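# Put the box beside the blue foam block into the tote

## Task

Find the cardboard box that sits beside a blue foam block and place it inside the tote near the door so that no part of it sticks out past the tote's rim. All other boxes must stay on their desks, the robot must not tip over or finish leaning, and the box must rest in the tote by itself at the end, not held there by the robot.

## Robot and tools

ROBOT. A Hello Robot Stretch 4 with a single arm: an omni-wheel base, a lift that slides up and down a mast, an arm that telescopes straight forward, a three-joint wrist (yaw, pitch, roll) and a two-finger gripper. It stands about 1.6 m tall; the base rim lies within 0.23 m of the base origin. Four cameras ride on the robot: head_camera (mast top, tilted down, pointing ahead; turn the base to look elsewhere), head_left_camera and head_right_camera (fisheyes beside it, aimed more steeply down, showing the base and arm), and wrist_camera (behind the fingers, looking along them, fingertips near the bottom of its image).

FRAMES. Base frame: origin on the floor below the base centre, x ahead, y to the left, z up. hand_pose is reported in this frame as a point between the open fingertips; its printed value may be slightly off. With all wrist joints at 0 the hand axes line up with the base axes. Odometry frame is the base frame as it was when the scene began.

execute_actions. Argument actions: a list holding one action, or empty (then it only reports state and images). Argument cameras: a list of names from head_camera, head_left_camera, head_right_camera, wrist_camera, all; omitted/null/["all"] gives all, [] gives none; an unknown name rejects the call. An action contains base, joints, or both, plus optional pace and contact_limits; or it is just {"end_of_arm": "enable_torque"}, which re-powers any wrist or gripper motor that shut itself off. All motions in one action begin together and may finish at different moments.
- base: one command only, each an offset relative to where the base last reported itself, without changing the other quantities. translate_m moves straight along x, metres, -2 to 2, positive forward. strafe_m moves sideways, metres, -2 to 2, positive left. rotate_rad turns in place, radians, -3.2 to 3.2, positive counter-clockwise seen from above.
- joints: absolute targets keyed by joint name (any subset). lift_m 0 to 1.2 m; arm_m 0 to 0.55 m extension; wrist_yaw_rad -1.134 to 4.276 (0 ahead, positive leftward, 3.14 folded back, above 3.4 the arm may obstruct); wrist_pitch_rad -1.117 to 4.259 (0 level, 1.57 pointing down); wrist_roll_rad -1.117 to 4.259 (0 fingers level, positive turns clockwise viewed from behind); gripper_m -0.038 to 0.141, the fingertip gap in metres (negative means fingers pressing together). Tolerances for done: lift and arm ±0.004, yaw and roll ±0.02, pitch ±0.05, gripper ±0.004. Joint targets outside range are clipped and the result notes it; other bad values or unknown keys reject the whole call.
- pace: "slow", "default", "fast" or "max"; base speeds 0.1/0.3/0.4/0.6 m/s and 1/2/3/4 rad/s, reduced when the lift is above 0.2 m (down to 0.3 m/s and 1 rad/s at 1.2 m).
- contact_limits: only arm_m, 0 (gentlest) to 0.75 (firmest), default 0.5; the arm halts when it pushes harder.
Parts left out of an action may keep driving toward earlier targets. If one call reports a stop, later movement calls in the same reply are skipped.

wait: seconds from 0 to 10; commands nothing and returns state and images. zoom_image: camera plus region [x0, y0, x1, y1] in pixels of that camera's latest full image, top-left origin, at most 504 by 504. finished_scene: scene number; ends the scene for good after the last command has been held, and reports success.

RESULTS. base_status and joint_status tell how each motion ended: done (for the base, wheels turned the commanded amount even if slipping), off_target (resting short and maybe still pushing), contact_stop_at_<key> (hit something; part holds or goes slack), limit_stop_at_<name> (built-in limit), time_out, torque_fault (a wrist or gripper motor overloaded and went limp; send enable_torque). limit_stop_at_tilt means a lean over 6 degrees; lift, arm and wheels go slack until it eases. limit_stop_at_own_body means a joint would strike the robot; back it away (risk rises with pitch below -0.2 combined with roll below -0.4 or above 4). on_its_own lists things not commanded this call; its "held at" gives a held target, not a position. lidar_m: 12 distances in metres from the base origin, 30-degree sectors starting straight ahead and going counter-clockwise (4th left, 7th behind, 10th right); "-" is nothing seen or closer than 0.25 m; it covers heights about 0.15 m up to robot height, misses glass, thin legs and much behind. wrist_depth_mm: 7x7 grid of median depths, 100 to 2000 mm, row by row from top left; the robot's body appears. base_odometry counts wheel rotation, heading -3.142 to 3.142 positive left; if turned_by_wheels and turned_by_imu differ by over about 0.1 rad, suspect a bump or slip. base_tilt in degrees, forward and right positive, with a fixed bias up to about 1.5. motor_effort: percent of maximum, positive toward larger joint values, peak of last action in brackets, noisy with fixed offsets; for wheel_0..2 positive turns the base right.

GRIPPING. Command a gap smaller than the object's width; a smaller value squeezes harder and pulls the object toward the wrist. The gripper reading and done do not prove a grasp; a firm hold at commands of 0 or more shows as a clear change in gripper effort. Fingertips pressed on a surface may jam; lift up. At scene start, lift_m 0.4 with wrist_yaw_rad 0 in one action unfolds the wrist.

AVOID. Turning or driving with over 1 kg held and arm_m above 0.2, especially at fast paces; steady shoves with a high gripper or large contact limit (tipping risk); pressing the gripper into things (torque faults); dropping, slamming or striking objects; knocking other boxes off their desks. Loose objects may occasionally get nudged by outside pushes.

Each tool is called after "Request:" in YAML: its name, and indented under it one key for each argument.

## Session

Request:
execute_actions:
  actions:
    - {"joints":{"lift_m":0.4,"wrist_yaw_rad":0}}

Scene clock: 2.40 s.
base_odometry: x=+0.000 y=+0.000 heading=+0.000 (m, m, rad; odometry frame)
turned_by_wheels: +0.000 (rad since the last result)
turned_by_imu: -0.001 (rad since the last result)
base_tilt: forward=-0.4 right=+0.0 (deg)
lidar_m: 0.99 1.38 2.10 0.97 0.85 0.89 0.85 0.76 0.79 0.89 0.79 0.81
base_status: not commanded
joint_positions: lift_m=+0.400 arm_m=-0.001 wrist_yaw_rad=+0.001 wrist_pitch_rad=+0.003 wrist_roll_rad=-0.019 gripper_m=+0.057
joint_status: all done
motor_effort: lift_m=+22(21) arm_m=-1(1) wrist_yaw_rad=+0(5) wrist_pitch_rad=-6(6) wrist_roll_rad=-1(1) gripper_m=-1(0) wheel_0=+0(0) wheel_1=-1(1) wheel_2=+1(0) (%)
hand_pose: x=+0.4582 y=-0.0872 z=+0.5771 quat_wxyz=(+1.000, -0.010, +0.002, +0.000) (m; base frame)
wrist_depth_mm: 1661 1921 1397 1008 768 615 535 / 1708 1921 1430 991 778 627 539 / 1661 1921 1430 1008 788 621 549 / 1661 1921 1464 1025 788 647 544 / 1708 1863 1464 1042 750 627 549 / 1661 1863 192 1008 200 615 549 / 1229 1182 1397 120 778 597 554
pictures: head_camera, head_left_camera, head_right_camera, wrist_camera
Images, in order (width x height): head_camera 420x560, head_left_camera 420x672, head_right_camera 420x672, wrist_camera 616x392.

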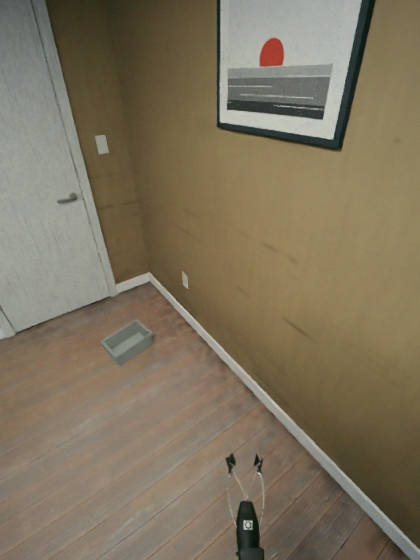

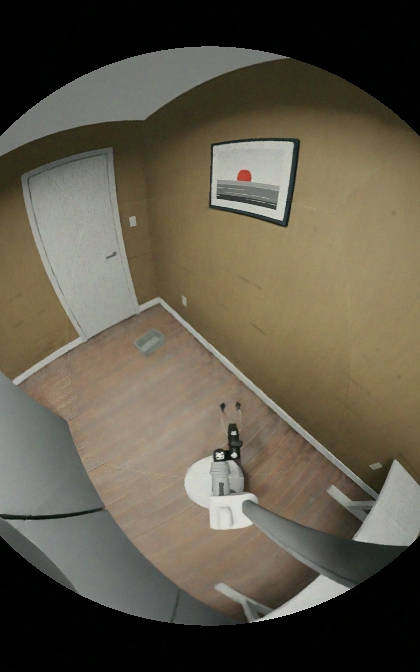

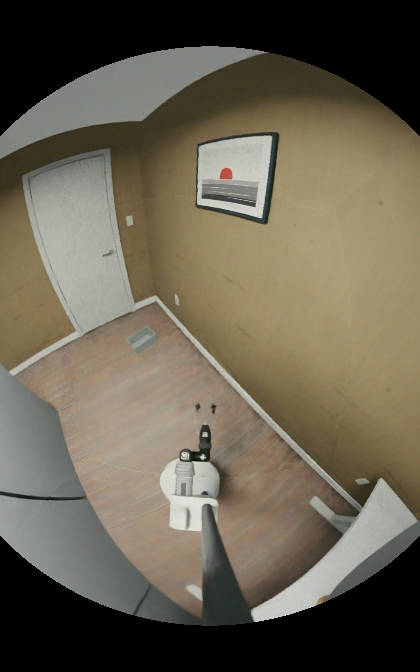

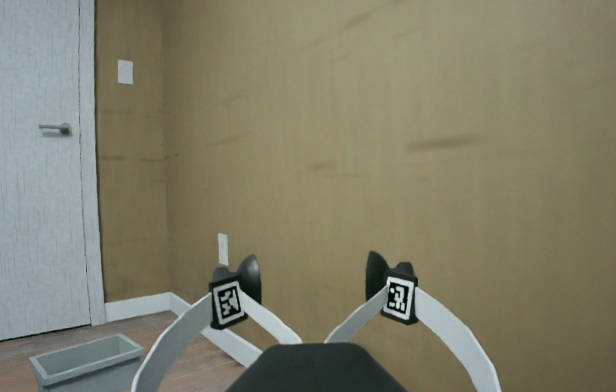

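Request:
execute_actions:
  actions:
    - {"base":{"rotate_rad":-2.6},"joints":{"lift_m":0.7,"gripper_m":0.14}}

Scene clock: 5.17 s.
base_odometry: x=+0.000 y=+0.000 heading=-2.600 (m, m, rad; odometry frame)
turned_by_wheels: -2.600 (rad since the last result)
turned_by_imu: -2.569 (rad since the last result)
base_tilt: forward=-0.3 right=+0.0 (deg)
lidar_m: 0.77 0.78 0.90 0.80 0.80 1.00 1.37 2.15 0.97 0.86 0.89 0.85
base_status: done
joint_positions: lift_m=+0.700 arm_m=-0.001 wrist_yaw_rad=+0.000 wrist_pitch_rad=+0.003 wrist_roll_rad=-0.019 gripper_m=+0.140
joint_status: all done
motor_effort: lift_m=+22(21) arm_m=-1(1) wrist_yaw_rad=+1(3) wrist_pitch_rad=-6(6) wrist_roll_rad=-1(1) gripper_m=+2(3) wheel_0=-1(7) wheel_1=-1(9) wheel_2=-1(9) (%)
hand_pose: x=+0.4582 y=-0.0874 z=+0.8771 quat_wxyz=(+1.000, -0.010, +0.002, +0.000) (m; base frame)
wrist_depth_mm: 1336 1336 1366 1397 1464 1336 976 / 1281 1336 1366 1430 1464 1336 991 / 1308 1366 1397 1397 1464 1336 1008 / 1308 1336 1397 1430 1464 1397 991 / 1281 1336 1255 1229 1182 1118 931 / 676 569 574 676 597 603 723 / 1366 1397 1397 120 1499 1182 1025
pictures: head_camera, head_left_camera, head_right_camera, wrist_camera
Images, in order (width x height): head_camera 420x560, head_left_camera 420x672, head_right_camera 420x672, wrist_camera 616x392.

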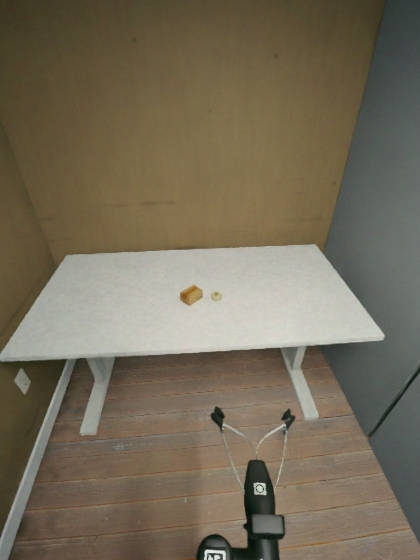

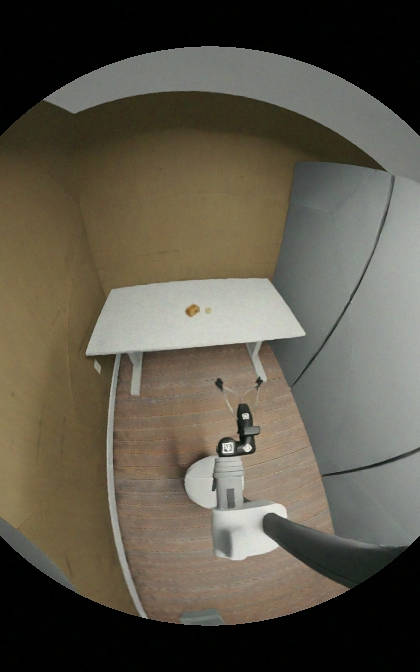

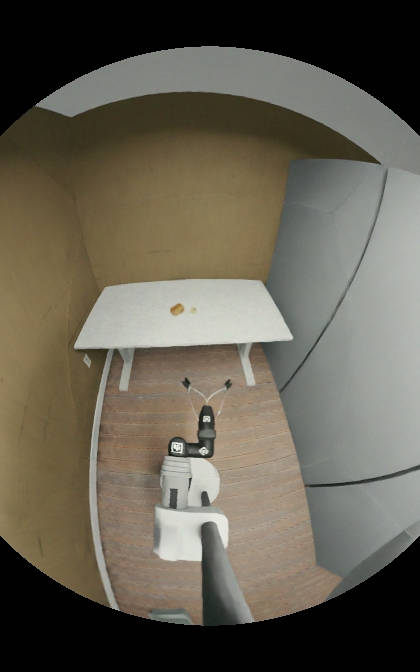

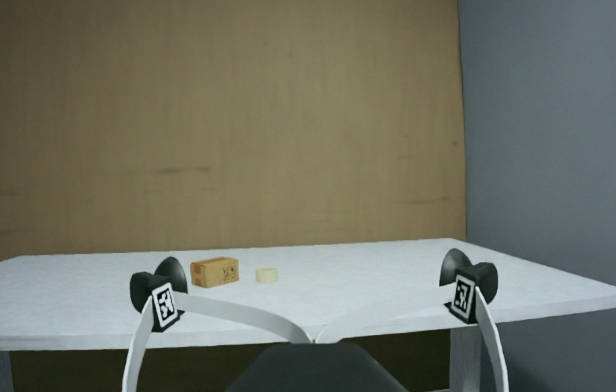

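Request:
execute_actions:
  actions:
    - {"base":{"rotate_rad":-1.52}}
  cameras: []

Request:
execute_actions:
  actions:
    - {"base":{"strafe_m":-1.05}}
  cameras: ["head_left_camera"]

Scene clock: 7.53 s.
base_odometry: x=+0.000 y=+0.000 heading=+2.163 (m, m, rad; odometry frame)
turned_by_wheels: -1.520 (rad since the last result)
turned_by_imu: -1.502 (rad since the last result)
base_tilt: forward=-0.3 right=+0.0 (deg)
lidar_m: 0.86 0.88 0.84 0.77 0.79 0.86 0.80 0.81 1.07 1.37 1.43 0.96
base_status: done
joint_positions: lift_m=+0.700 arm_m=-0.001 wrist_yaw_rad=+0.000 wrist_pitch_rad=+0.003 wrist_roll_rad=-0.019 gripper_m=+0.140
joint_status: not commanded
motor_effort: lift_m=+20(22) arm_m=-1(1) wrist_yaw_rad=+1(1) wrist_pitch_rad=-6(6) wrist_roll_rad=-1(1) gripper_m=+1(3) wheel_0=+1(7) wheel_1=+1(8) wheel_2=+1(8) (%)
hand_pose: x=+0.4582 y=-0.0874 z=+0.8772 quat_wxyz=(+1.000, -0.010, +0.002, +0.000) (m; base frame)
wrist_depth_mm: 647 654 654 676 691 699 715 / 654 654 661 676 691 699 723 / 647 661 668 683 691 707 715 / 654 668 676 683 699 715 723 / 661 647 676 683 699 699 723 / 661 661 676 691 699 715 741 / 661 676 683 120 715 715 732
pictures: none
No camera images: the call's "cameras" was empty. Leave "cameras" out to get every camera's image.

Scene clock: 12.37 s.
base_odometry: x=+0.871 y=+0.586 heading=+2.163 (m, m, rad; odometry frame)
turned_by_wheels: +0.000 (rad since the last result)
turned_by_imu: -0.004 (rad since the last result)
base_tilt: forward=-0.3 right=+0.0 (deg)
lidar_m: 0.98 0.99 1.27 1.83 1.12 0.74 0.70 0.71 0.39 0.38 1.07 1.41
base_status: done
joint_positions: lift_m=+0.700 arm_m=-0.001 wrist_yaw_rad=+0.000 wrist_pitch_rad=+0.003 wrist_roll_rad=-0.019 gripper_m=+0.140
joint_status: not commanded
motor_effort: lift_m=+20(20) arm_m=-1(1) wrist_yaw_rad=-1(3) wrist_pitch_rad=-6(6) wrist_roll_rad=-1(1) gripper_m=+1(2) wheel_0=-1(7) wheel_1=+2(9) wheel_2=+0(2) (%)
hand_pose: x=+0.4582 y=-0.0874 z=+0.8772 quat_wxyz=(+1.000, -0.010, +0.002, +0.000) (m; base frame)
wrist_depth_mm: 723 750 750 - - 1808 1281 / 741 768 759 - - 1756 1308 / 741 759 778 - - 1863 1336 / 741 750 778 - - 1808 1308 / 741 759 778 - - 1661 1336 / 750 768 778 - - 1576 1308 / 750 768 788 119 - 1756 1308
pictures: head_left_camera
Images, in order (width x height): head_left_camera 420x672.

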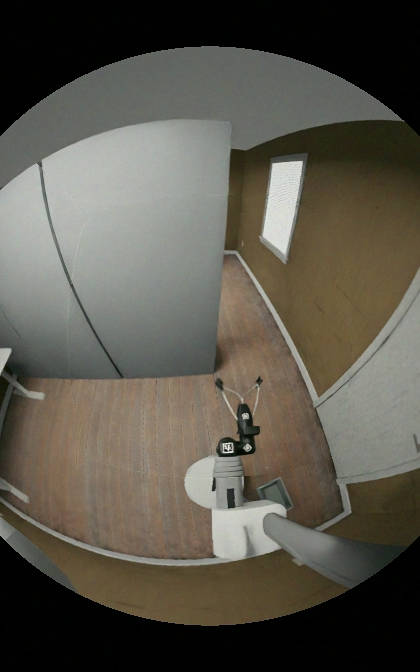

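Request:
execute_actions:
  actions:
    - {"base":{"translate_m":0.2}}
  cameras: []

Request:
execute_actions:
  actions:
    - {"base":{"rotate_rad":-0.65}}
  cameras: []

Request:
execute_actions:
  actions:
    - {"base":{"translate_m":0.8}}
  cameras: []

Request:
execute_actions:
  actions:
    - {"base":{"rotate_rad":0.55}}
  cameras: []

Request:
execute_actions:
  actions:
    - {"base":{"translate_m":1.0}}
  cameras: []

Request:
execute_actions:
  actions:
    - {"base":{"rotate_rad":1.57}}
  cameras: ["head_left_camera","head_camera"]

Scene clock: 15.10 s.
base_odometry: x=+0.759 y=+0.752 heading=+2.163 (m, m, rad; odometry frame)
turned_by_wheels: +0.000 (rad since the last result)
turned_by_imu: -0.002 (rad since the last result)
base_tilt: forward=-0.4 right=-0.1 (deg)
lidar_m: 0.76 0.79 1.03 1.83 1.43 0.97 0.89 0.92 0.50 1.01 1.05 1.35
base_status: done
joint_positions: lift_m=+0.700 arm_m=-0.001 wrist_yaw_rad=+0.000 wrist_pitch_rad=+0.003 wrist_roll_rad=-0.019 gripper_m=+0.140
joint_status: not commanded
motor_effort: lift_m=+20(20) arm_m=-1(1) wrist_yaw_rad=+2(2) wrist_pitch_rad=-5(6) wrist_roll_rad=+0(1) gripper_m=+1(2) wheel_0=+0(6) wheel_1=+0(6) wheel_2=+0(7) (%)
hand_pose: x=+0.4582 y=-0.0874 z=+0.8772 quat_wxyz=(+1.000, -0.010, +0.002, +0.000) (m; base frame)
wrist_depth_mm: 549 559 564 - - 1756 1281 / 549 554 574 - - 1756 1255 / 554 564 564 - - 1863 1308 / 554 569 574 - - 1808 1281 / 559 569 585 - - 1618 1281 / 554 564 580 - - 1537 1308 / 569 569 585 119 - 1808 1308
pictures: none
No camera images: the call's "cameras" was empty. Leave "cameras" out to get every camera's image.

Scene clock: 16.53 s.
base_odometry: x=+0.759 y=+0.752 heading=+1.513 (m, m, rad; odometry frame)
turned_by_wheels: -0.650 (rad since the last result)
turned_by_imu: -0.642 (rad since the last result)
base_tilt: forward=-0.3 right=+0.0 (deg)
lidar_m: 1.25 0.75 0.77 0.93 1.72 1.74 1.05 0.90 0.58 0.41 1.02 1.05
base_status: done
joint_positions: lift_m=+0.700 arm_m=-0.001 wrist_yaw_rad=+0.000 wrist_pitch_rad=+0.003 wrist_roll_rad=-0.019 gripper_m=+0.140
joint_status: not commanded
motor_effort: lift_m=+20(20) arm_m=-1(1) wrist_yaw_rad=+2(2) wrist_pitch_rad=-6(6) wrist_roll_rad=+0(1) gripper_m=+0(2) wheel_0=+1(7) wheel_1=+1(8) wheel_2=+2(9) (%)
hand_pose: x=+0.4582 y=-0.0874 z=+0.8772 quat_wxyz=(+1.000, -0.010, +0.002, +0.000) (m; base frame)
wrist_depth_mm: - - 1661 1281 1008 831 723 / - - 1756 1308 1008 842 741 / - - 1756 1308 1008 842 723 / - - 1708 1308 1025 842 741 / - - 1756 1336 1042 820 741 / - - 1618 1255 1008 809 750 / - - 1808 120 1025 878 741
pictures: none
No camera images: the call's "cameras" was empty. Leave "cameras" out to get every camera's image.

Scene clock: 20.70 s.
base_odometry: x=+0.805 y=+1.551 heading=+1.514 (m, m, rad; odometry frame)
turned_by_wheels: +0.000 (rad since the last result)
turned_by_imu: -0.005 (rad since the last result)
base_tilt: forward=-0.3 right=+0.1 (deg)
lidar_m: 0.61 1.11 2.50 0.48 0.46 2.39 1.72 0.90 0.95 0.55 0.50 0.50
base_status: done
joint_positions: lift_m=+0.700 arm_m=-0.001 wrist_yaw_rad=+0.000 wrist_pitch_rad=+0.003 wrist_roll_rad=-0.019 gripper_m=+0.140
joint_status: not commanded
motor_effort: lift_m=+20(20) arm_m=-1(1) wrist_yaw_rad=+0(0) wrist_pitch_rad=-6(6) wrist_roll_rad=-1(0) gripper_m=+1(0) wheel_0=-1(6) wheel_1=+2(6) wheel_2=+1(7) (%)
hand_pose: x=+0.4582 y=-0.0874 z=+0.8772 quat_wxyz=(+1.000, -0.010, +0.002, +0.000) (m; base frame)
wrist_depth_mm: 1863 931 597 449 362 297 262 / 1808 931 609 452 362 300 264 / 1921 946 609 455 364 303 266 / 1921 960 615 466 368 306 267 / - 946 621 466 373 290 270 / - 1042 580 452 351 282 271 / 1983 960 647 120 366 306 270
pictures: none
No camera images: the call's "cameras" was empty. Leave "cameras" out to get every camera's image.

Scene clock: 22.03 s.
base_odometry: x=+0.805 y=+1.551 heading=+2.063 (m, m, rad; odometry frame)
turned_by_wheels: +0.550 (rad since the last result)
turned_by_imu: +0.543 (rad since the last result)
base_tilt: forward=-0.3 right=-0.1 (deg)
lidar_m: 1.17 0.78 0.45 0.48 2.38 1.67 0.90 0.94 0.56 0.51 0.50 0.62
base_status: done
joint_positions: lift_m=+0.700 arm_m=-0.001 wrist_yaw_rad=+0.000 wrist_pitch_rad=+0.003 wrist_roll_rad=-0.019 gripper_m=+0.140
joint_status: not commanded
motor_effort: lift_m=+20(20) arm_m=-1(1) wrist_yaw_rad=+0(0) wrist_pitch_rad=-6(6) wrist_roll_rad=-1(1) gripper_m=+0(1) wheel_0=-1(5) wheel_1=+0(6) wheel_2=-2(7) (%)
hand_pose: x=+0.4582 y=-0.0874 z=+0.8772 quat_wxyz=(+1.000, -0.010, +0.002, +0.000) (m; base frame)
wrist_depth_mm: - - - - 931 603 459 / - - - - 931 615 466 / - - - - 960 634 477 / - - - - 960 621 480 / - - - - 991 564 480 / - - - - 878 544 480 / - 1983 - 120 960 640 480
pictures: none
No camera images: the call's "cameras" was empty. Leave "cameras" out to get every camera's image.

Scene clock: 26.83 s.
base_odometry: x=+0.333 y=+2.432 heading=+2.063 (m, m, rad; odometry frame)
turned_by_wheels: +0.000 (rad since the last result)
turned_by_imu: -0.006 (rad since the last result)
base_tilt: forward=-0.3 right=+0.1 (deg)
lidar_m: 0.61 1.54 1.74 2.63 0.69 0.77 1.91 0.59 0.34 0.29 0.27 0.32
base_status: done
joint_positions: lift_m=+0.700 arm_m=-0.001 wrist_yaw_rad=+0.000 wrist_pitch_rad=+0.003 wrist_roll_rad=-0.019 gripper_m=+0.140
joint_status: not commanded
motor_effort: lift_m=+20(20) arm_m=-1(1) wrist_yaw_rad=+2(1) wrist_pitch_rad=-6(6) wrist_roll_rad=+0(1) gripper_m=+2(1) wheel_0=-1(7) wheel_1=+1(7) wheel_2=-1(8) (%)
hand_pose: x=+0.4582 y=-0.0874 z=+0.8772 quat_wxyz=(+1.000, -0.010, +0.002, +0.000) (m; base frame)
wrist_depth_mm: 1863 1983 - 946 436 278 220 / 1921 1921 - 976 442 283 224 / 1808 1921 - 1025 455 289 226 / 1983 1921 - 1042 462 293 229 / 1863 1921 - 1078 445 265 230 / 1863 1983 1921 946 368 245 223 / 1863 1921 - 120 449 234 209
pictures: none
No camera images: the call's "cameras" was empty. Leave "cameras" out to get every camera's image.

Scene clock: 28.90 s.
base_odometry: x=+0.332 y=+2.432 heading=-2.650 (m, m, rad; odometry frame)
turned_by_wheels: +1.570 (rad since the last result)
turned_by_imu: +1.551 (rad since the last result)
base_tilt: forward=-0.4 right=-0.1 (deg)
lidar_m: 2.60 0.68 0.75 1.88 0.56 0.35 0.29 0.30 0.35 0.65 1.54 1.76
base_status: done
joint_positions: lift_m=+0.700 arm_m=-0.001 wrist_yaw_rad=+0.000 wrist_pitch_rad=+0.003 wrist_roll_rad=-0.019 gripper_m=+0.140
joint_status: not commanded
motor_effort: lift_m=+20(20) arm_m=-1(1) wrist_yaw_rad=+1(0) wrist_pitch_rad=-6(6) wrist_roll_rad=+0(1) gripper_m=+0(0) wheel_0=-1(7) wheel_1=+0(7) wheel_2=-2(8) (%)
hand_pose: x=+0.4582 y=-0.0874 z=+0.8772 quat_wxyz=(+1.000, -0.010, +0.002, +0.000) (m; base frame)
wrist_depth_mm: 1138 - - - - - - / 1160 - - - - - - / 1182 - - - - - - / 1182 - - - - - - / 1205 - - - - - - / 1182 1160 - - - - - / 931 1308 - 120 - 1983 1921
pictures: head_camera, head_left_camera
Images, in order (width x height): head_camera 420x560, head_left_camera 420x672.

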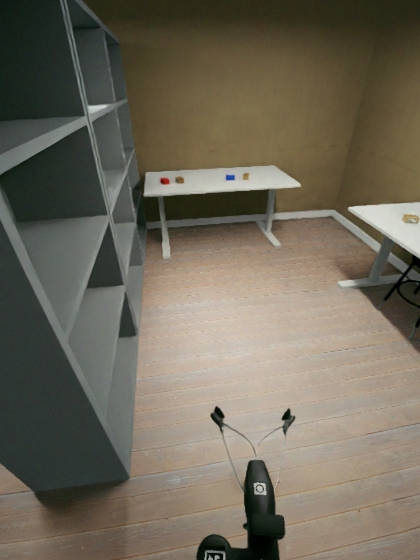

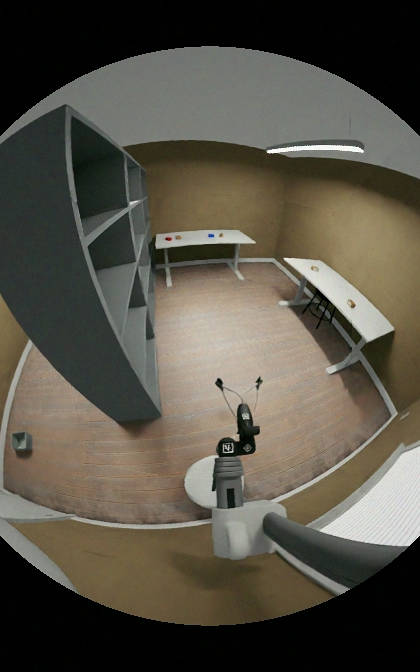

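Request:
execute_actions:
  actions:
    - {"base":{"rotate_rad":-0.1}}
  cameras: []

Request:
execute_actions:
  actions:
    - {"base":{"translate_m":2.0},"pace":"fast"}
  cameras: ["wrist_camera","head_camera"]

Scene clock: 29.93 s.
base_odometry: x=+0.332 y=+2.432 heading=-2.750 (m, m, rad; odometry frame)
turned_by_wheels: -0.100 (rad since the last result)
turned_by_imu: -0.099 (rad since the last result)
base_tilt: forward=-0.4 right=+0.0 (deg)
lidar_m: 2.62 0.70 0.68 1.86 0.67 0.36 0.30 0.29 0.33 0.52 1.57 1.70
base_status: done
joint_positions: lift_m=+0.700 arm_m=-0.001 wrist_yaw_rad=+0.000 wrist_pitch_rad=+0.003 wrist_roll_rad=-0.019 gripper_m=+0.140
joint_status: not commanded
motor_effort: lift_m=+20(20) arm_m=-1(1) wrist_yaw_rad=+1(0) wrist_pitch_rad=-6(6) wrist_roll_rad=-1(1) gripper_m=+2(2) wheel_0=+2(4) wheel_1=+0(3) wheel_2=+2(7) (%)
hand_pose: x=+0.4582 y=-0.0874 z=+0.8772 quat_wxyz=(+1.000, -0.010, +0.002, +0.000) (m; base frame)
wrist_depth_mm: 1983 - - - - - - / 1464 - - - - - - / - - - - - - - / 1229 - - - - - - / 1205 - - - - - - / 1182 - - - - - - / 1182 - - 120 - 1863 1863
pictures: none
No camera images: the call's "cameras" was empty. Leave "cameras" out to get every camera's image.

Scene clock: 36.37 s.
base_odometry: x=-1.516 y=+1.668 heading=-2.750 (m, m, rad; odometry frame)
turned_by_wheels: +0.000 (rad since the last result)
turned_by_imu: -0.011 (rad since the last result)
base_tilt: forward=-0.4 right=+0.0 (deg)
lidar_m: 0.71 0.68 0.77 0.90 0.86 1.01 2.21 2.21 1.03 0.83 0.81 0.87
base_status: done
joint_positions: lift_m=+0.700 arm_m=-0.001 wrist_yaw_rad=+0.000 wrist_pitch_rad=+0.003 wrist_roll_rad=-0.019 gripper_m=+0.140
joint_status: not commanded
motor_effort: lift_m=+20(20) arm_m=-1(1) wrist_yaw_rad=+0(0) wrist_pitch_rad=-6(6) wrist_roll_rad=-1(1) gripper_m=+1(0) wheel_0=+0(3) wheel_1=+0(7) wheel_2=+0(12) (%)
hand_pose: x=+0.4582 y=-0.0874 z=+0.8772 quat_wxyz=(+1.000, -0.010, +0.002, +0.000) (m; base frame)
wrist_depth_mm: 1160 1205 1308 1366 1499 1618 1576 / 1160 1229 1308 1430 1499 1618 1576 / 1138 1229 1308 1397 1499 1661 1618 / 1182 1229 1336 1397 1499 1661 1618 / 1138 1229 1308 1229 1499 1618 1661 / 683 574 569 668 634 640 1576 / 484 500 544 119 1537 1708 1661
pictures: head_camera, wrist_camera
Images, in order (width x height): head_camera 420x560, wrist_camera 616x392.

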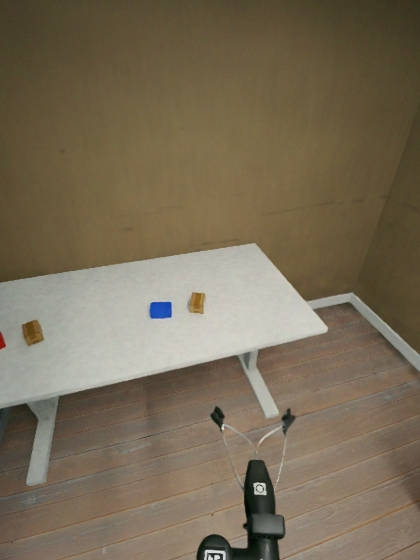

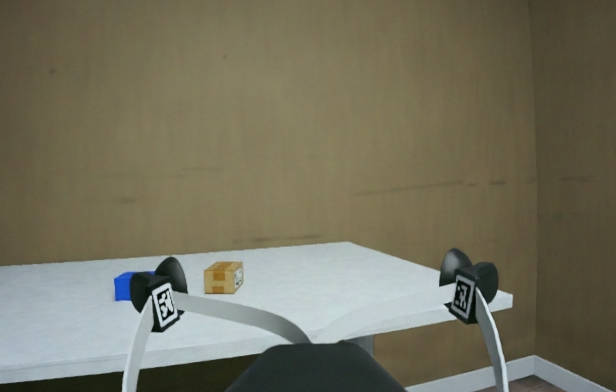

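Request:
execute_actions:
  actions:
    - {"base":{"strafe_m":0.14},"joints":{"arm_m":0.38,"wrist_pitch_rad":0.4,"lift_m":0.72}}
  cameras: ["wrist_camera","head_camera"]

Scene clock: 38.90 s.
base_odometry: x=-1.463 y=+1.539 heading=-2.750 (m, m, rad; odometry frame)
turned_by_wheels: +0.000 (rad since the last result)
turned_by_imu: -0.001 (rad since the last result)
base_tilt: forward=-0.2 right=-0.1 (deg)
lidar_m: 0.68 0.67 0.75 0.75 0.75 0.87 1.45 2.25 1.17 0.97 0.97 0.84
base_status: done
joint_positions: lift_m=+0.720 arm_m=+0.379 wrist_yaw_rad=+0.000 wrist_pitch_rad=+0.402 wrist_roll_rad=-0.019 gripper_m=+0.140
joint_status: all done
motor_effort: lift_m=+22(22) arm_m=+5(7) wrist_yaw_rad=+1(0) wrist_pitch_rad=-5(5) wrist_roll_rad=-1(1) gripper_m=+2(3) wheel_0=-1(9) wheel_1=-2(8) wheel_2=+0(0) (%)
hand_pose: x=+0.8155 y=-0.0874 z=+0.7852 quat_wxyz=(+0.980, -0.010, +0.200, +0.002) (m; base frame)
wrist_depth_mm: 741 778 842 891 931 1025 1098 / 768 809 878 946 1008 1078 1182 / 788 759 732 715 699 683 1281 / 512 407 442 459 477 473 462 / 362 368 375 373 366 357 351 / 303 278 277 297 273 263 285 / 256 250 257 120 253 240 243
pictures: head_camera, wrist_camera
Images, in order (width x height): head_camera 420x560, wrist_camera 616x392.

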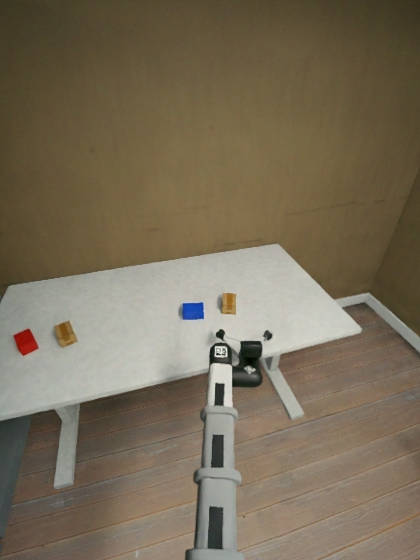

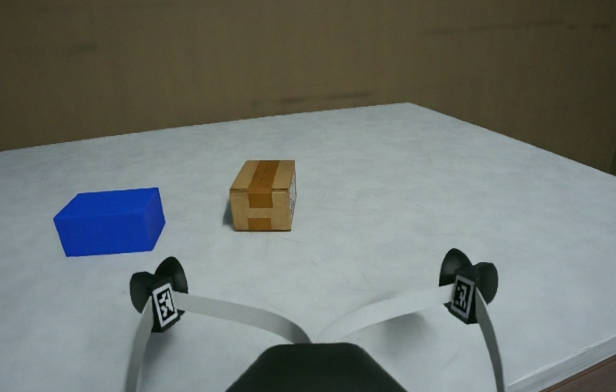

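Request:
execute_actions:
  actions:
    - {"base":{"strafe_m":0.045},"joints":{"lift_m":0.69}}
  cameras: []

Request:
execute_actions:
  actions:
    - {"base":{"translate_m":0.2}}
  cameras: ["wrist_camera"]

Scene clock: 40.30 s.
base_odometry: x=-1.445 y=+1.497 heading=-2.750 (m, m, rad; odometry frame)
turned_by_wheels: +0.000 (rad since the last result)
turned_by_imu: +0.000 (rad since the last result)
base_tilt: forward=-0.2 right=+0.0 (deg)
lidar_m: 0.65 0.63 0.71 0.70 0.70 0.83 1.36 2.26 1.25 1.00 0.96 0.82
base_status: done
joint_positions: lift_m=+0.690 arm_m=+0.379 wrist_yaw_rad=+0.000 wrist_pitch_rad=+0.402 wrist_roll_rad=-0.019 gripper_m=+0.140
joint_status: all done
motor_effort: lift_m=+17(22) arm_m=+5(5) wrist_yaw_rad=+1(1) wrist_pitch_rad=-5(5) wrist_roll_rad=-1(1) gripper_m=+1(1) wheel_0=-1(7) wheel_1=-2(7) wheel_2=+0(2) (%)
hand_pose: x=+0.8155 y=-0.0874 z=+0.7556 quat_wxyz=(+0.980, -0.010, +0.200, +0.002) (m; base frame)
wrist_depth_mm: 707 750 820 878 946 991 1078 / 750 809 866 904 946 1060 1160 / 676 654 627 569 597 580 580 / 439 349 399 389 410 402 397 / 327 324 319 317 310 304 301 / 256 237 236 254 233 225 241 / 220 212 220 119 216 206 208
pictures: none
No camera images: the call's "cameras" was empty. Leave "cameras" out to get every camera's image.

Scene clock: 42.37 s.
base_odometry: x=-1.630 y=+1.421 heading=-2.750 (m, m, rad; odometry frame)
turned_by_wheels: +0.000 (rad since the last result)
turned_by_imu: -0.001 (rad since the last result)
base_tilt: forward=-0.3 right=-0.1 (deg)
lidar_m: 0.46 0.45 0.51 0.77 0.76 0.89 1.48 2.46 1.16 0.95 1.75 0.57
base_status: done
joint_positions: lift_m=+0.690 arm_m=+0.379 wrist_yaw_rad=+0.000 wrist_pitch_rad=+0.402 wrist_roll_rad=-0.019 gripper_m=+0.140
joint_status: not commanded
motor_effort: lift_m=+17(17) arm_m=+5(5) wrist_yaw_rad=+2(2) wrist_pitch_rad=-5(5) wrist_roll_rad=+0(1) gripper_m=+1(3) wheel_0=+1(4) wheel_1=+2(6) wheel_2=+2(5) (%)
hand_pose: x=+0.8155 y=-0.0874 z=+0.7556 quat_wxyz=(+0.980, -0.010, +0.200, +0.002) (m; base frame)
wrist_depth_mm: 564 603 634 691 741 798 842 / 597 634 683 715 778 842 931 / 621 640 621 609 597 580 946 / 442 433 421 415 407 399 394 / 325 322 319 224 310 304 301 / 190 206 199 191 234 227 241 / 168 208 213 120 215 206 208
pictures: wrist_camera
Images, in order (width x height): wrist_camera 616x392.

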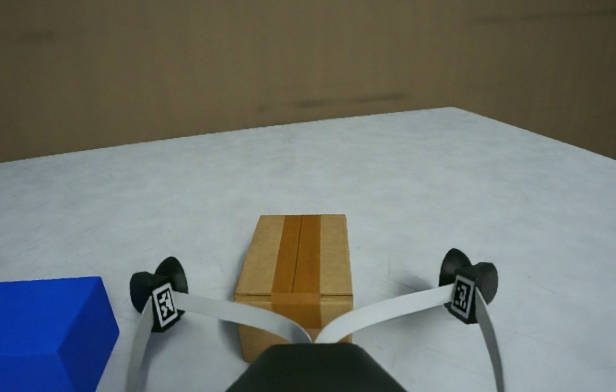

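Request:
execute_actions:
  actions:
    - {"joints":{"gripper_m":0.02}}
  cameras: []

Request:
execute_actions:
  actions:
    - {"joints":{"lift_m":0.75},"base":{"rotate_rad":0.05}}
  cameras: []

Request:
execute_actions:
  actions:
    - {"base":{"translate_m":-1.85},"joints":{"arm_m":0},"pace":"fast"}
  cameras: []

Request:
execute_actions:
  actions:
    - {"base":{"rotate_rad":1.85},"joints":{"wrist_pitch_rad":1.0}}

Scene clock: 44.93 s.
base_odometry: x=-1.630 y=+1.421 heading=-2.750 (m, m, rad; odometry frame)
turned_by_wheels: +0.000 (rad since the last result)
turned_by_imu: -0.001 (rad since the last result)
base_tilt: forward=-0.4 right=+0.0 (deg)
lidar_m: 0.46 0.46 0.52 0.77 0.75 0.87 1.47 2.46 1.17 0.96 1.72 0.54
base_status: not commanded
joint_positions: lift_m=+0.690 arm_m=+0.379 wrist_yaw_rad=+0.000 wrist_pitch_rad=+0.402 wrist_roll_rad=-0.019 gripper_m=+0.020
joint_status: all done
motor_effort: lift_m=+17(17) arm_m=+5(5) wrist_yaw_rad=+0(0) wrist_pitch_rad=-7(7) wrist_roll_rad=+0(1) gripper_m=-16(18) wheel_0=+1(1) wheel_1=+2(2) wheel_2=+2(2) (%)
hand_pose: x=+0.8154 y=-0.0874 z=+0.7554 quat_wxyz=(+0.980, -0.010, +0.200, +0.002) (m; base frame)
wrist_depth_mm: 564 603 640 691 741 798 854 / 591 627 683 723 788 842 917 / 615 640 627 603 591 585 946 / 439 430 421 413 407 399 394 / 325 322 319 216 307 304 298 / 190 246 183 181 183 235 240 / 168 199 219 118 208 200 207
pictures: none
No camera images: the call's "cameras" was empty. Leave "cameras" out to get every camera's image.

Scene clock: 46.10 s.
base_odometry: x=-1.630 y=+1.421 heading=-2.700 (m, m, rad; odometry frame)
turned_by_wheels: +0.050 (rad since the last result)
turned_by_imu: +0.049 (rad since the last result)
base_tilt: forward=-0.5 right=+0.0 (deg)
lidar_m: 0.45 0.43 0.53 0.76 0.75 0.90 1.66 2.48 1.13 0.94 1.75 0.55
base_status: done
joint_positions: lift_m=+0.750 arm_m=+0.379 wrist_yaw_rad=+0.000 wrist_pitch_rad=+0.403 wrist_roll_rad=-0.019 gripper_m=+0.020
joint_status: all done
motor_effort: lift_m=+22(23) arm_m=+5(5) wrist_yaw_rad=+1(0) wrist_pitch_rad=-8(8) wrist_roll_rad=-1(1) gripper_m=-17(18) wheel_0=+0(4) wheel_1=-1(3) wheel_2=-2(6) (%)
hand_pose: x=+0.8154 y=-0.0873 z=+0.8150 quat_wxyz=(+0.980, -0.010, +0.200, +0.002) (m; base frame)
wrist_depth_mm: 564 591 621 661 715 741 788 / 591 627 668 707 750 788 842 / 634 654 707 723 759 820 917 / 591 585 564 559 549 539 535 / 433 433 427 217 413 410 402 / 349 345 183 182 183 315 325 / 237 222 286 118 279 271 273
pictures: none
No camera images: the call's "cameras" was empty. Leave "cameras" out to get every camera's image.

Scene clock: 52.10 s.
base_odometry: x=+0.043 y=+2.211 heading=-2.701 (m, m, rad; odometry frame)
turned_by_wheels: +0.000 (rad since the last result)
turned_by_imu: +0.007 (rad since the last result)
base_tilt: forward=-0.4 right=+0.0 (deg)
lidar_m: 2.24 0.63 0.38 0.53 1.37 0.77 0.66 0.63 0.75 1.42 1.46 1.67
base_status: done
joint_positions: lift_m=+0.750 arm_m=+0.001 wrist_yaw_rad=+0.000 wrist_pitch_rad=+0.403 wrist_roll_rad=-0.019 gripper_m=+0.020
joint_status: all done
motor_effort: lift_m=+21(22) arm_m=-5(1) wrist_yaw_rad=+2(1) wrist_pitch_rad=-9(9) wrist_roll_rad=-1(1) gripper_m=-16(18) wheel_0=-1(4) wheel_1=+0(6) wheel_2=-2(12) (%)
hand_pose: x=+0.4372 y=-0.0875 z=+0.8149 quat_wxyz=(+0.980, -0.009, +0.200, +0.002) (m; base frame)
wrist_depth_mm: 1537 - - - - - - / 1618 - - - - - - / 1661 - - - - - - / 1182 - - - - - - / 1008 1756 1756 216 1708 1708 1661 / 1008 1397 184 182 183 1308 1336 / 1042 1138 1229 117 1160 1118 1138
pictures: none
No camera images: the call's "cameras" was empty. Leave "cameras" out to get every camera's image.

Scene clock: 54.30 s.
base_odometry: x=+0.043 y=+2.211 heading=-0.851 (m, m, rad; odometry frame)
turned_by_wheels: +1.850 (rad since the last result)
turned_by_imu: +1.827 (rad since the last result)
base_tilt: forward=-0.4 right=+0.0 (deg)
lidar_m: 1.85 0.94 0.68 0.64 0.64 0.96 1.49 1.52 2.12 1.16 0.44 0.42
base_status: done
joint_positions: lift_m=+0.750 arm_m=+0.001 wrist_yaw_rad=+0.000 wrist_pitch_rad=+1.002 wrist_roll_rad=-0.019 gripper_m=+0.020
joint_status: all done
motor_effort: lift_m=+21(21) arm_m=-5(5) wrist_yaw_rad=-1(0) wrist_pitch_rad=-5(8) wrist_roll_rad=-1(1) gripper_m=-18(17) wheel_0=+0(5) wheel_1=-1(6) wheel_2=-1(8) (%)
hand_pose: x=+0.3273 y=-0.0874 z=+0.6851 quat_wxyz=(+0.877, -0.008, +0.480, +0.005) (m; base frame)
wrist_depth_mm: 1060 1430 1464 1464 1430 430 306 / 1098 1308 1308 1281 1255 439 307 / 1098 1182 1182 1182 1138 442 310 / 1025 1078 1060 1078 991 442 301 / 976 1008 991 217 723 439 309 / 917 917 184 181 183 373 319 / 854 831 866 118 707 512 768
pictures: head_camera, head_left_camera, head_right_camera, wrist_camera
Images, in order (width x height): head_camera 420x560, head_left_camera 420x672, head_right_camera 420x672, wrist_camera 616x392.

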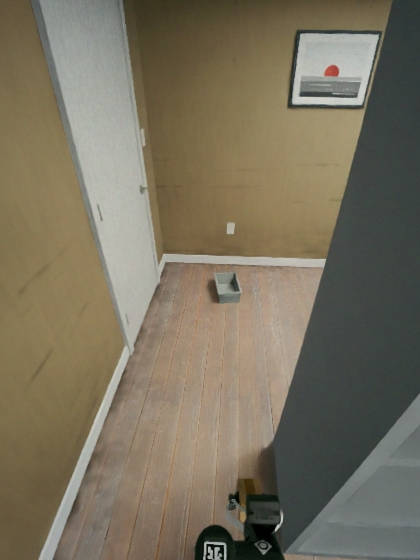

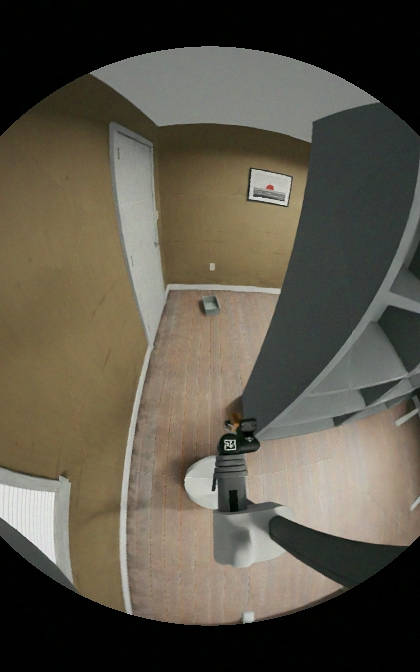

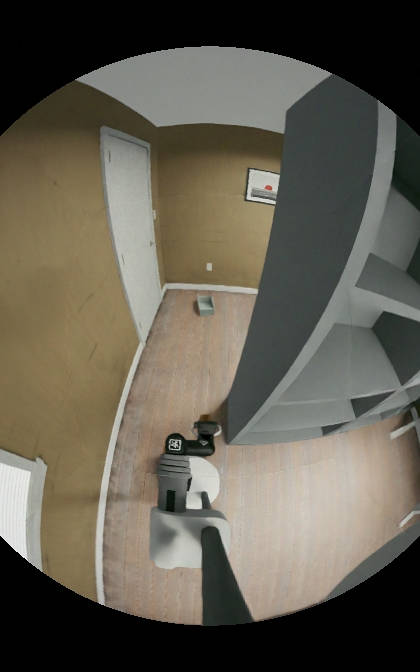

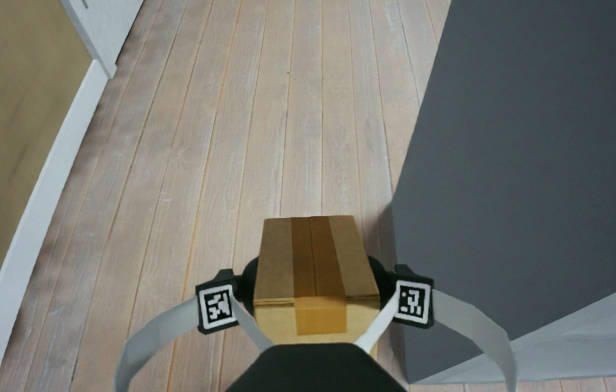

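Base drifts right when driving forward; clearance okay-ish.

Request:
execute_actions:
  actions:
    - {"base":{"strafe_m":0.06}}
  cameras: []

Request:
execute_actions:
  actions:
    - {"base":{"translate_m":1.4},"joints":{"lift_m":0.36}}
  cameras: ["wrist_camera","head_camera"]

Scene clock: 55.80 s.
base_odometry: x=+0.088 y=+2.250 heading=-0.851 (m, m, rad; odometry frame)
turned_by_wheels: +0.000 (rad since the last result)
turned_by_imu: +0.000 (rad since the last result)
base_tilt: forward=-0.4 right=+0.0 (deg)
lidar_m: 1.81 0.85 0.63 0.58 0.61 0.87 1.47 1.54 2.11 1.20 0.44 0.46
base_status: done
joint_positions: lift_m=+0.750 arm_m=+0.001 wrist_yaw_rad=+0.000 wrist_pitch_rad=+1.002 wrist_roll_rad=-0.019 gripper_m=+0.020
joint_status: not commanded
motor_effort: lift_m=+21(21) arm_m=-5(5) wrist_yaw_rad=+2(0) wrist_pitch_rad=-5(5) wrist_roll_rad=-1(1) gripper_m=-17(16) wheel_0=+1(6) wheel_1=+0(8) wheel_2=+0(0) (%)
hand_pose: x=+0.3273 y=-0.0874 z=+0.6851 quat_wxyz=(+0.877, -0.008, +0.480, +0.005) (m; base frame)
wrist_depth_mm: 991 1397 1464 1464 1430 574 399 / 976 1281 1308 1281 1336 580 397 / 1008 1182 1160 1182 1160 585 397 / 991 1078 1098 1060 1042 580 399 / 960 991 976 217 960 580 402 / 878 917 184 181 183 492 394 / 866 820 866 118 820 627 741
pictures: none
No camera images: the call's "cameras" was empty. Leave "cameras" out to get every camera's image.

Scene clock: 61.93 s.
base_odometry: x=+1.011 y=+1.198 heading=-0.851 (m, m, rad; odometry frame)
turned_by_wheels: +0.000 (rad since the last result)
turned_by_imu: -0.009 (rad since the last result)
base_tilt: forward=-0.3 right=+0.0 (deg)
lidar_m: 0.44 0.73 0.57 0.54 0.60 0.89 2.54 0.67 0.89 2.34 1.53 0.51
base_status: done
joint_positions: lift_m=+0.360 arm_m=+0.001 wrist_yaw_rad=+0.000 wrist_pitch_rad=+1.002 wrist_roll_rad=-0.019 gripper_m=+0.020
joint_status: all done
motor_effort: lift_m=+18(19) arm_m=-5(5) wrist_yaw_rad=+0(1) wrist_pitch_rad=-5(5) wrist_roll_rad=-1(1) gripper_m=-18(16) wheel_0=-2(4) wheel_1=-1(6) wheel_2=+0(10) (%)
hand_pose: x=+0.3272 y=-0.0874 z=+0.2953 quat_wxyz=(+0.877, -0.008, +0.480, +0.005) (m; base frame)
wrist_depth_mm: 842 854 831 809 809 809 798 / 741 759 741 654 707 732 723 / 676 683 654 654 647 654 654 / 621 609 597 597 554 591 585 / 564 564 559 217 549 554 549 / 517 521 183 182 184 492 496 / 480 473 484 117 473 469 469
pictures: head_camera, wrist_camera
Images, in order (width x height): head_camera 420x560, wrist_camera 616x392.

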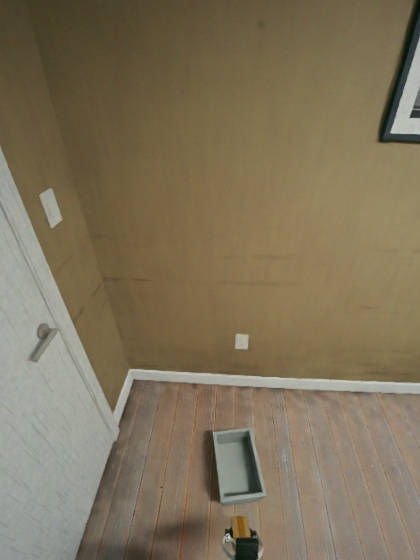

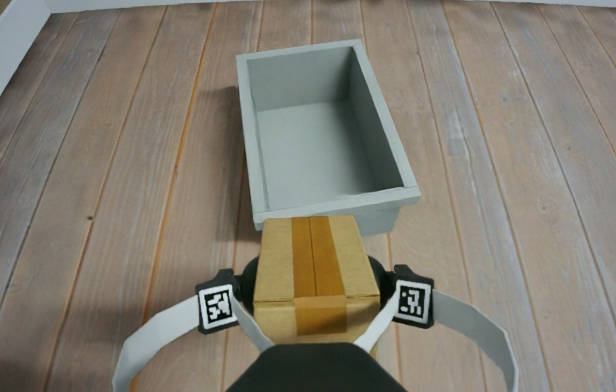

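Request:
execute_actions:
  actions:
    - {"joints":{"arm_m":0.31}}
  cameras: []

Request:
execute_actions:
  actions:
    - {"joints":{"lift_m":0.15}}
  cameras: ["wrist_camera","head_camera"]

Scene clock: 64.33 s.
base_odometry: x=+1.011 y=+1.198 heading=-0.851 (m, m, rad; odometry frame)
turned_by_wheels: +0.000 (rad since the last result)
turned_by_imu: -0.001 (rad since the last result)
base_tilt: forward=-0.4 right=+0.1 (deg)
lidar_m: 0.47 0.74 0.55 0.54 0.59 0.87 2.52 0.71 0.93 2.35 1.52 0.52
base_status: not commanded
joint_positions: lift_m=+0.360 arm_m=+0.309 wrist_yaw_rad=+0.000 wrist_pitch_rad=+1.002 wrist_roll_rad=-0.019 gripper_m=+0.020
joint_status: all done
motor_effort: lift_m=+18(18) arm_m=+5(7) wrist_yaw_rad=-1(0) wrist_pitch_rad=-5(5) wrist_roll_rad=-1(1) gripper_m=-18(18) wheel_0=-2(2) wheel_1=-1(1) wheel_2=+0(0) (%)
hand_pose: x=+0.6355 y=-0.0874 z=+0.2953 quat_wxyz=(+0.877, -0.009, +0.480, +0.005) (m; base frame)
wrist_depth_mm: 634 621 634 634 627 615 615 / 707 707 699 699 683 683 683 / 676 668 668 668 654 647 654 / 609 609 603 597 603 591 591 / 564 559 488 217 469 544 544 / 525 521 184 182 184 496 500 / 488 473 469 117 384 462 466
pictures: none
No camera images: the call's "cameras" was empty. Leave "cameras" out to get every camera's image.

Scene clock: 66.30 s.
base_odometry: x=+1.011 y=+1.198 heading=-0.851 (m, m, rad; odometry frame)
turned_by_wheels: +0.000 (rad since the last result)
turned_by_imu: +0.000 (rad since the last result)
base_tilt: forward=-0.3 right=+0.0 (deg)
lidar_m: 0.71 0.77 0.57 0.55 0.59 0.83 2.54 0.69 0.89 2.34 1.51 0.52
base_status: not commanded
joint_positions: lift_m=+0.150 arm_m=+0.309 wrist_yaw_rad=+0.000 wrist_pitch_rad=+1.002 wrist_roll_rad=-0.019 gripper_m=+0.020
joint_status: all done
motor_effort: lift_m=+17(18) arm_m=+5(5) wrist_yaw_rad=+1(0) wrist_pitch_rad=-4(4) wrist_roll_rad=-1(1) gripper_m=-15(16) wheel_0=-2(1) wheel_1=-1(1) wheel_2=+0(0) (%)
hand_pose: x=+0.6355 y=-0.0874 z=+0.0854 quat_wxyz=(+0.877, -0.009, +0.480, +0.005) (m; base frame)
wrist_depth_mm: 496 492 488 477 473 473 469 / 449 439 436 266 266 424 424 / 397 384 285 301 294 377 379 / 364 244 336 345 340 234 345 / 332 224 319 217 293 209 320 / 304 194 184 181 183 180 294 / 287 176 274 117 274 211 167
pictures: head_camera, wrist_camera
Images, in order (width x height): head_camera 420x560, wrist_camera 616x392.

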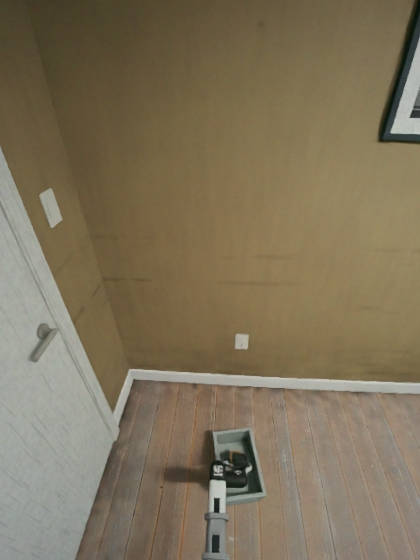

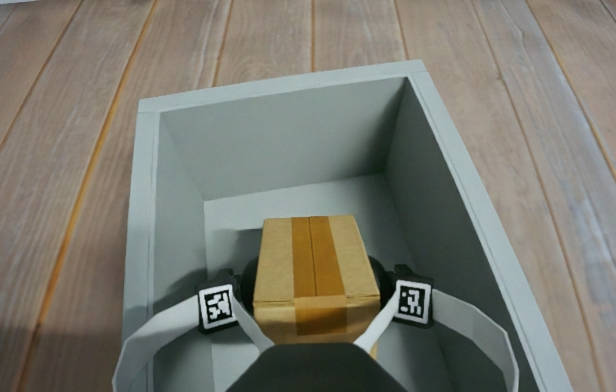

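Request:
execute_actions:
  actions:
    - {"joints":{"lift_m":0.12,"gripper_m":0.08}}
  cameras: []

Request:
execute_actions:
  actions:
    - {"joints":{"lift_m":0.3}}
  cameras: ["wrist_camera"]

Request:
finished_scene:
  scene: 1

Scene clock: 68.13 s.
base_odometry: x=+1.011 y=+1.198 heading=-0.851 (m, m, rad; odometry frame)
turned_by_wheels: +0.000 (rad since the last result)
turned_by_imu: +0.000 (rad since the last result)
base_tilt: forward=-0.3 right=-0.1 (deg)
lidar_m: 0.67 0.76 0.57 0.54 0.59 0.85 2.52 0.70 0.91 2.33 1.52 0.50
base_status: not commanded
joint_positions: lift_m=+0.120 arm_m=+0.309 wrist_yaw_rad=+0.000 wrist_pitch_rad=+1.001 wrist_roll_rad=-0.019 gripper_m=+0.080
joint_status: all done
motor_effort: lift_m=+17(17) arm_m=+5(5) wrist_yaw_rad=+2(1) wrist_pitch_rad=-4(5) wrist_roll_rad=-1(1) gripper_m=-1(18) wheel_0=-2(2) wheel_1=-1(1) wheel_2=+0(0) (%)
hand_pose: x=+0.6355 y=-0.0874 z=+0.0554 quat_wxyz=(+0.877, -0.009, +0.480, +0.005) (m; base frame)
wrist_depth_mm: 449 445 439 433 242 427 427 / 404 237 239 251 254 370 379 / 362 231 282 303 294 207 343 / 325 198 314 315 306 189 312 / 300 182 287 236 279 195 165 / 273 158 197 220 198 187 154 / 257 144 250 120 248 183 -
pictures: none
No camera images: the call's "cameras" was empty. Leave "cameras" out to get every camera's image.

Scene clock: 69.97 s.
base_odometry: x=+1.011 y=+1.198 heading=-0.851 (m, m, rad; odometry frame)
turned_by_wheels: +0.000 (rad since the last result)
turned_by_imu: +0.000 (rad since the last result)
base_tilt: forward=-0.3 right=-0.1 (deg)
lidar_m: 0.47 0.75 0.57 0.53 0.59 0.85 2.53 0.70 0.90 2.35 1.54 0.50
base_status: not commanded
joint_positions: lift_m=+0.300 arm_m=+0.309 wrist_yaw_rad=+0.000 wrist_pitch_rad=+1.001 wrist_roll_rad=-0.019 gripper_m=+0.080
joint_status: all done
motor_effort: lift_m=+22(23) arm_m=+5(5) wrist_yaw_rad=+1(1) wrist_pitch_rad=-4(5) wrist_roll_rad=-1(1) gripper_m=-1(1) wheel_0=-2(1) wheel_1=-1(1) wheel_2=+0(0) (%)
hand_pose: x=+0.6355 y=-0.0874 z=+0.2350 quat_wxyz=(+0.877, -0.009, +0.480, +0.005) (m; base frame)
wrist_depth_mm: 609 621 615 615 609 615 597 / 654 668 654 647 640 640 634 / 597 597 585 574 580 574 574 / 544 539 539 407 508 525 521 / 492 496 430 473 433 480 480 / 455 452 197 404 197 442 439 / 430 418 418 120 379 407 410
pictures: wrist_camera
Images, in order (width x height): wrist_camera 616x392.

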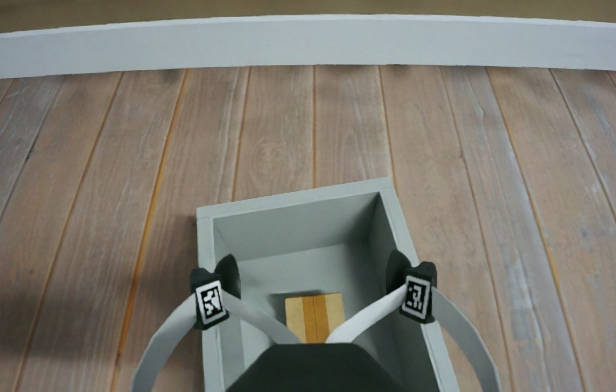

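The scene is finished: the task was done.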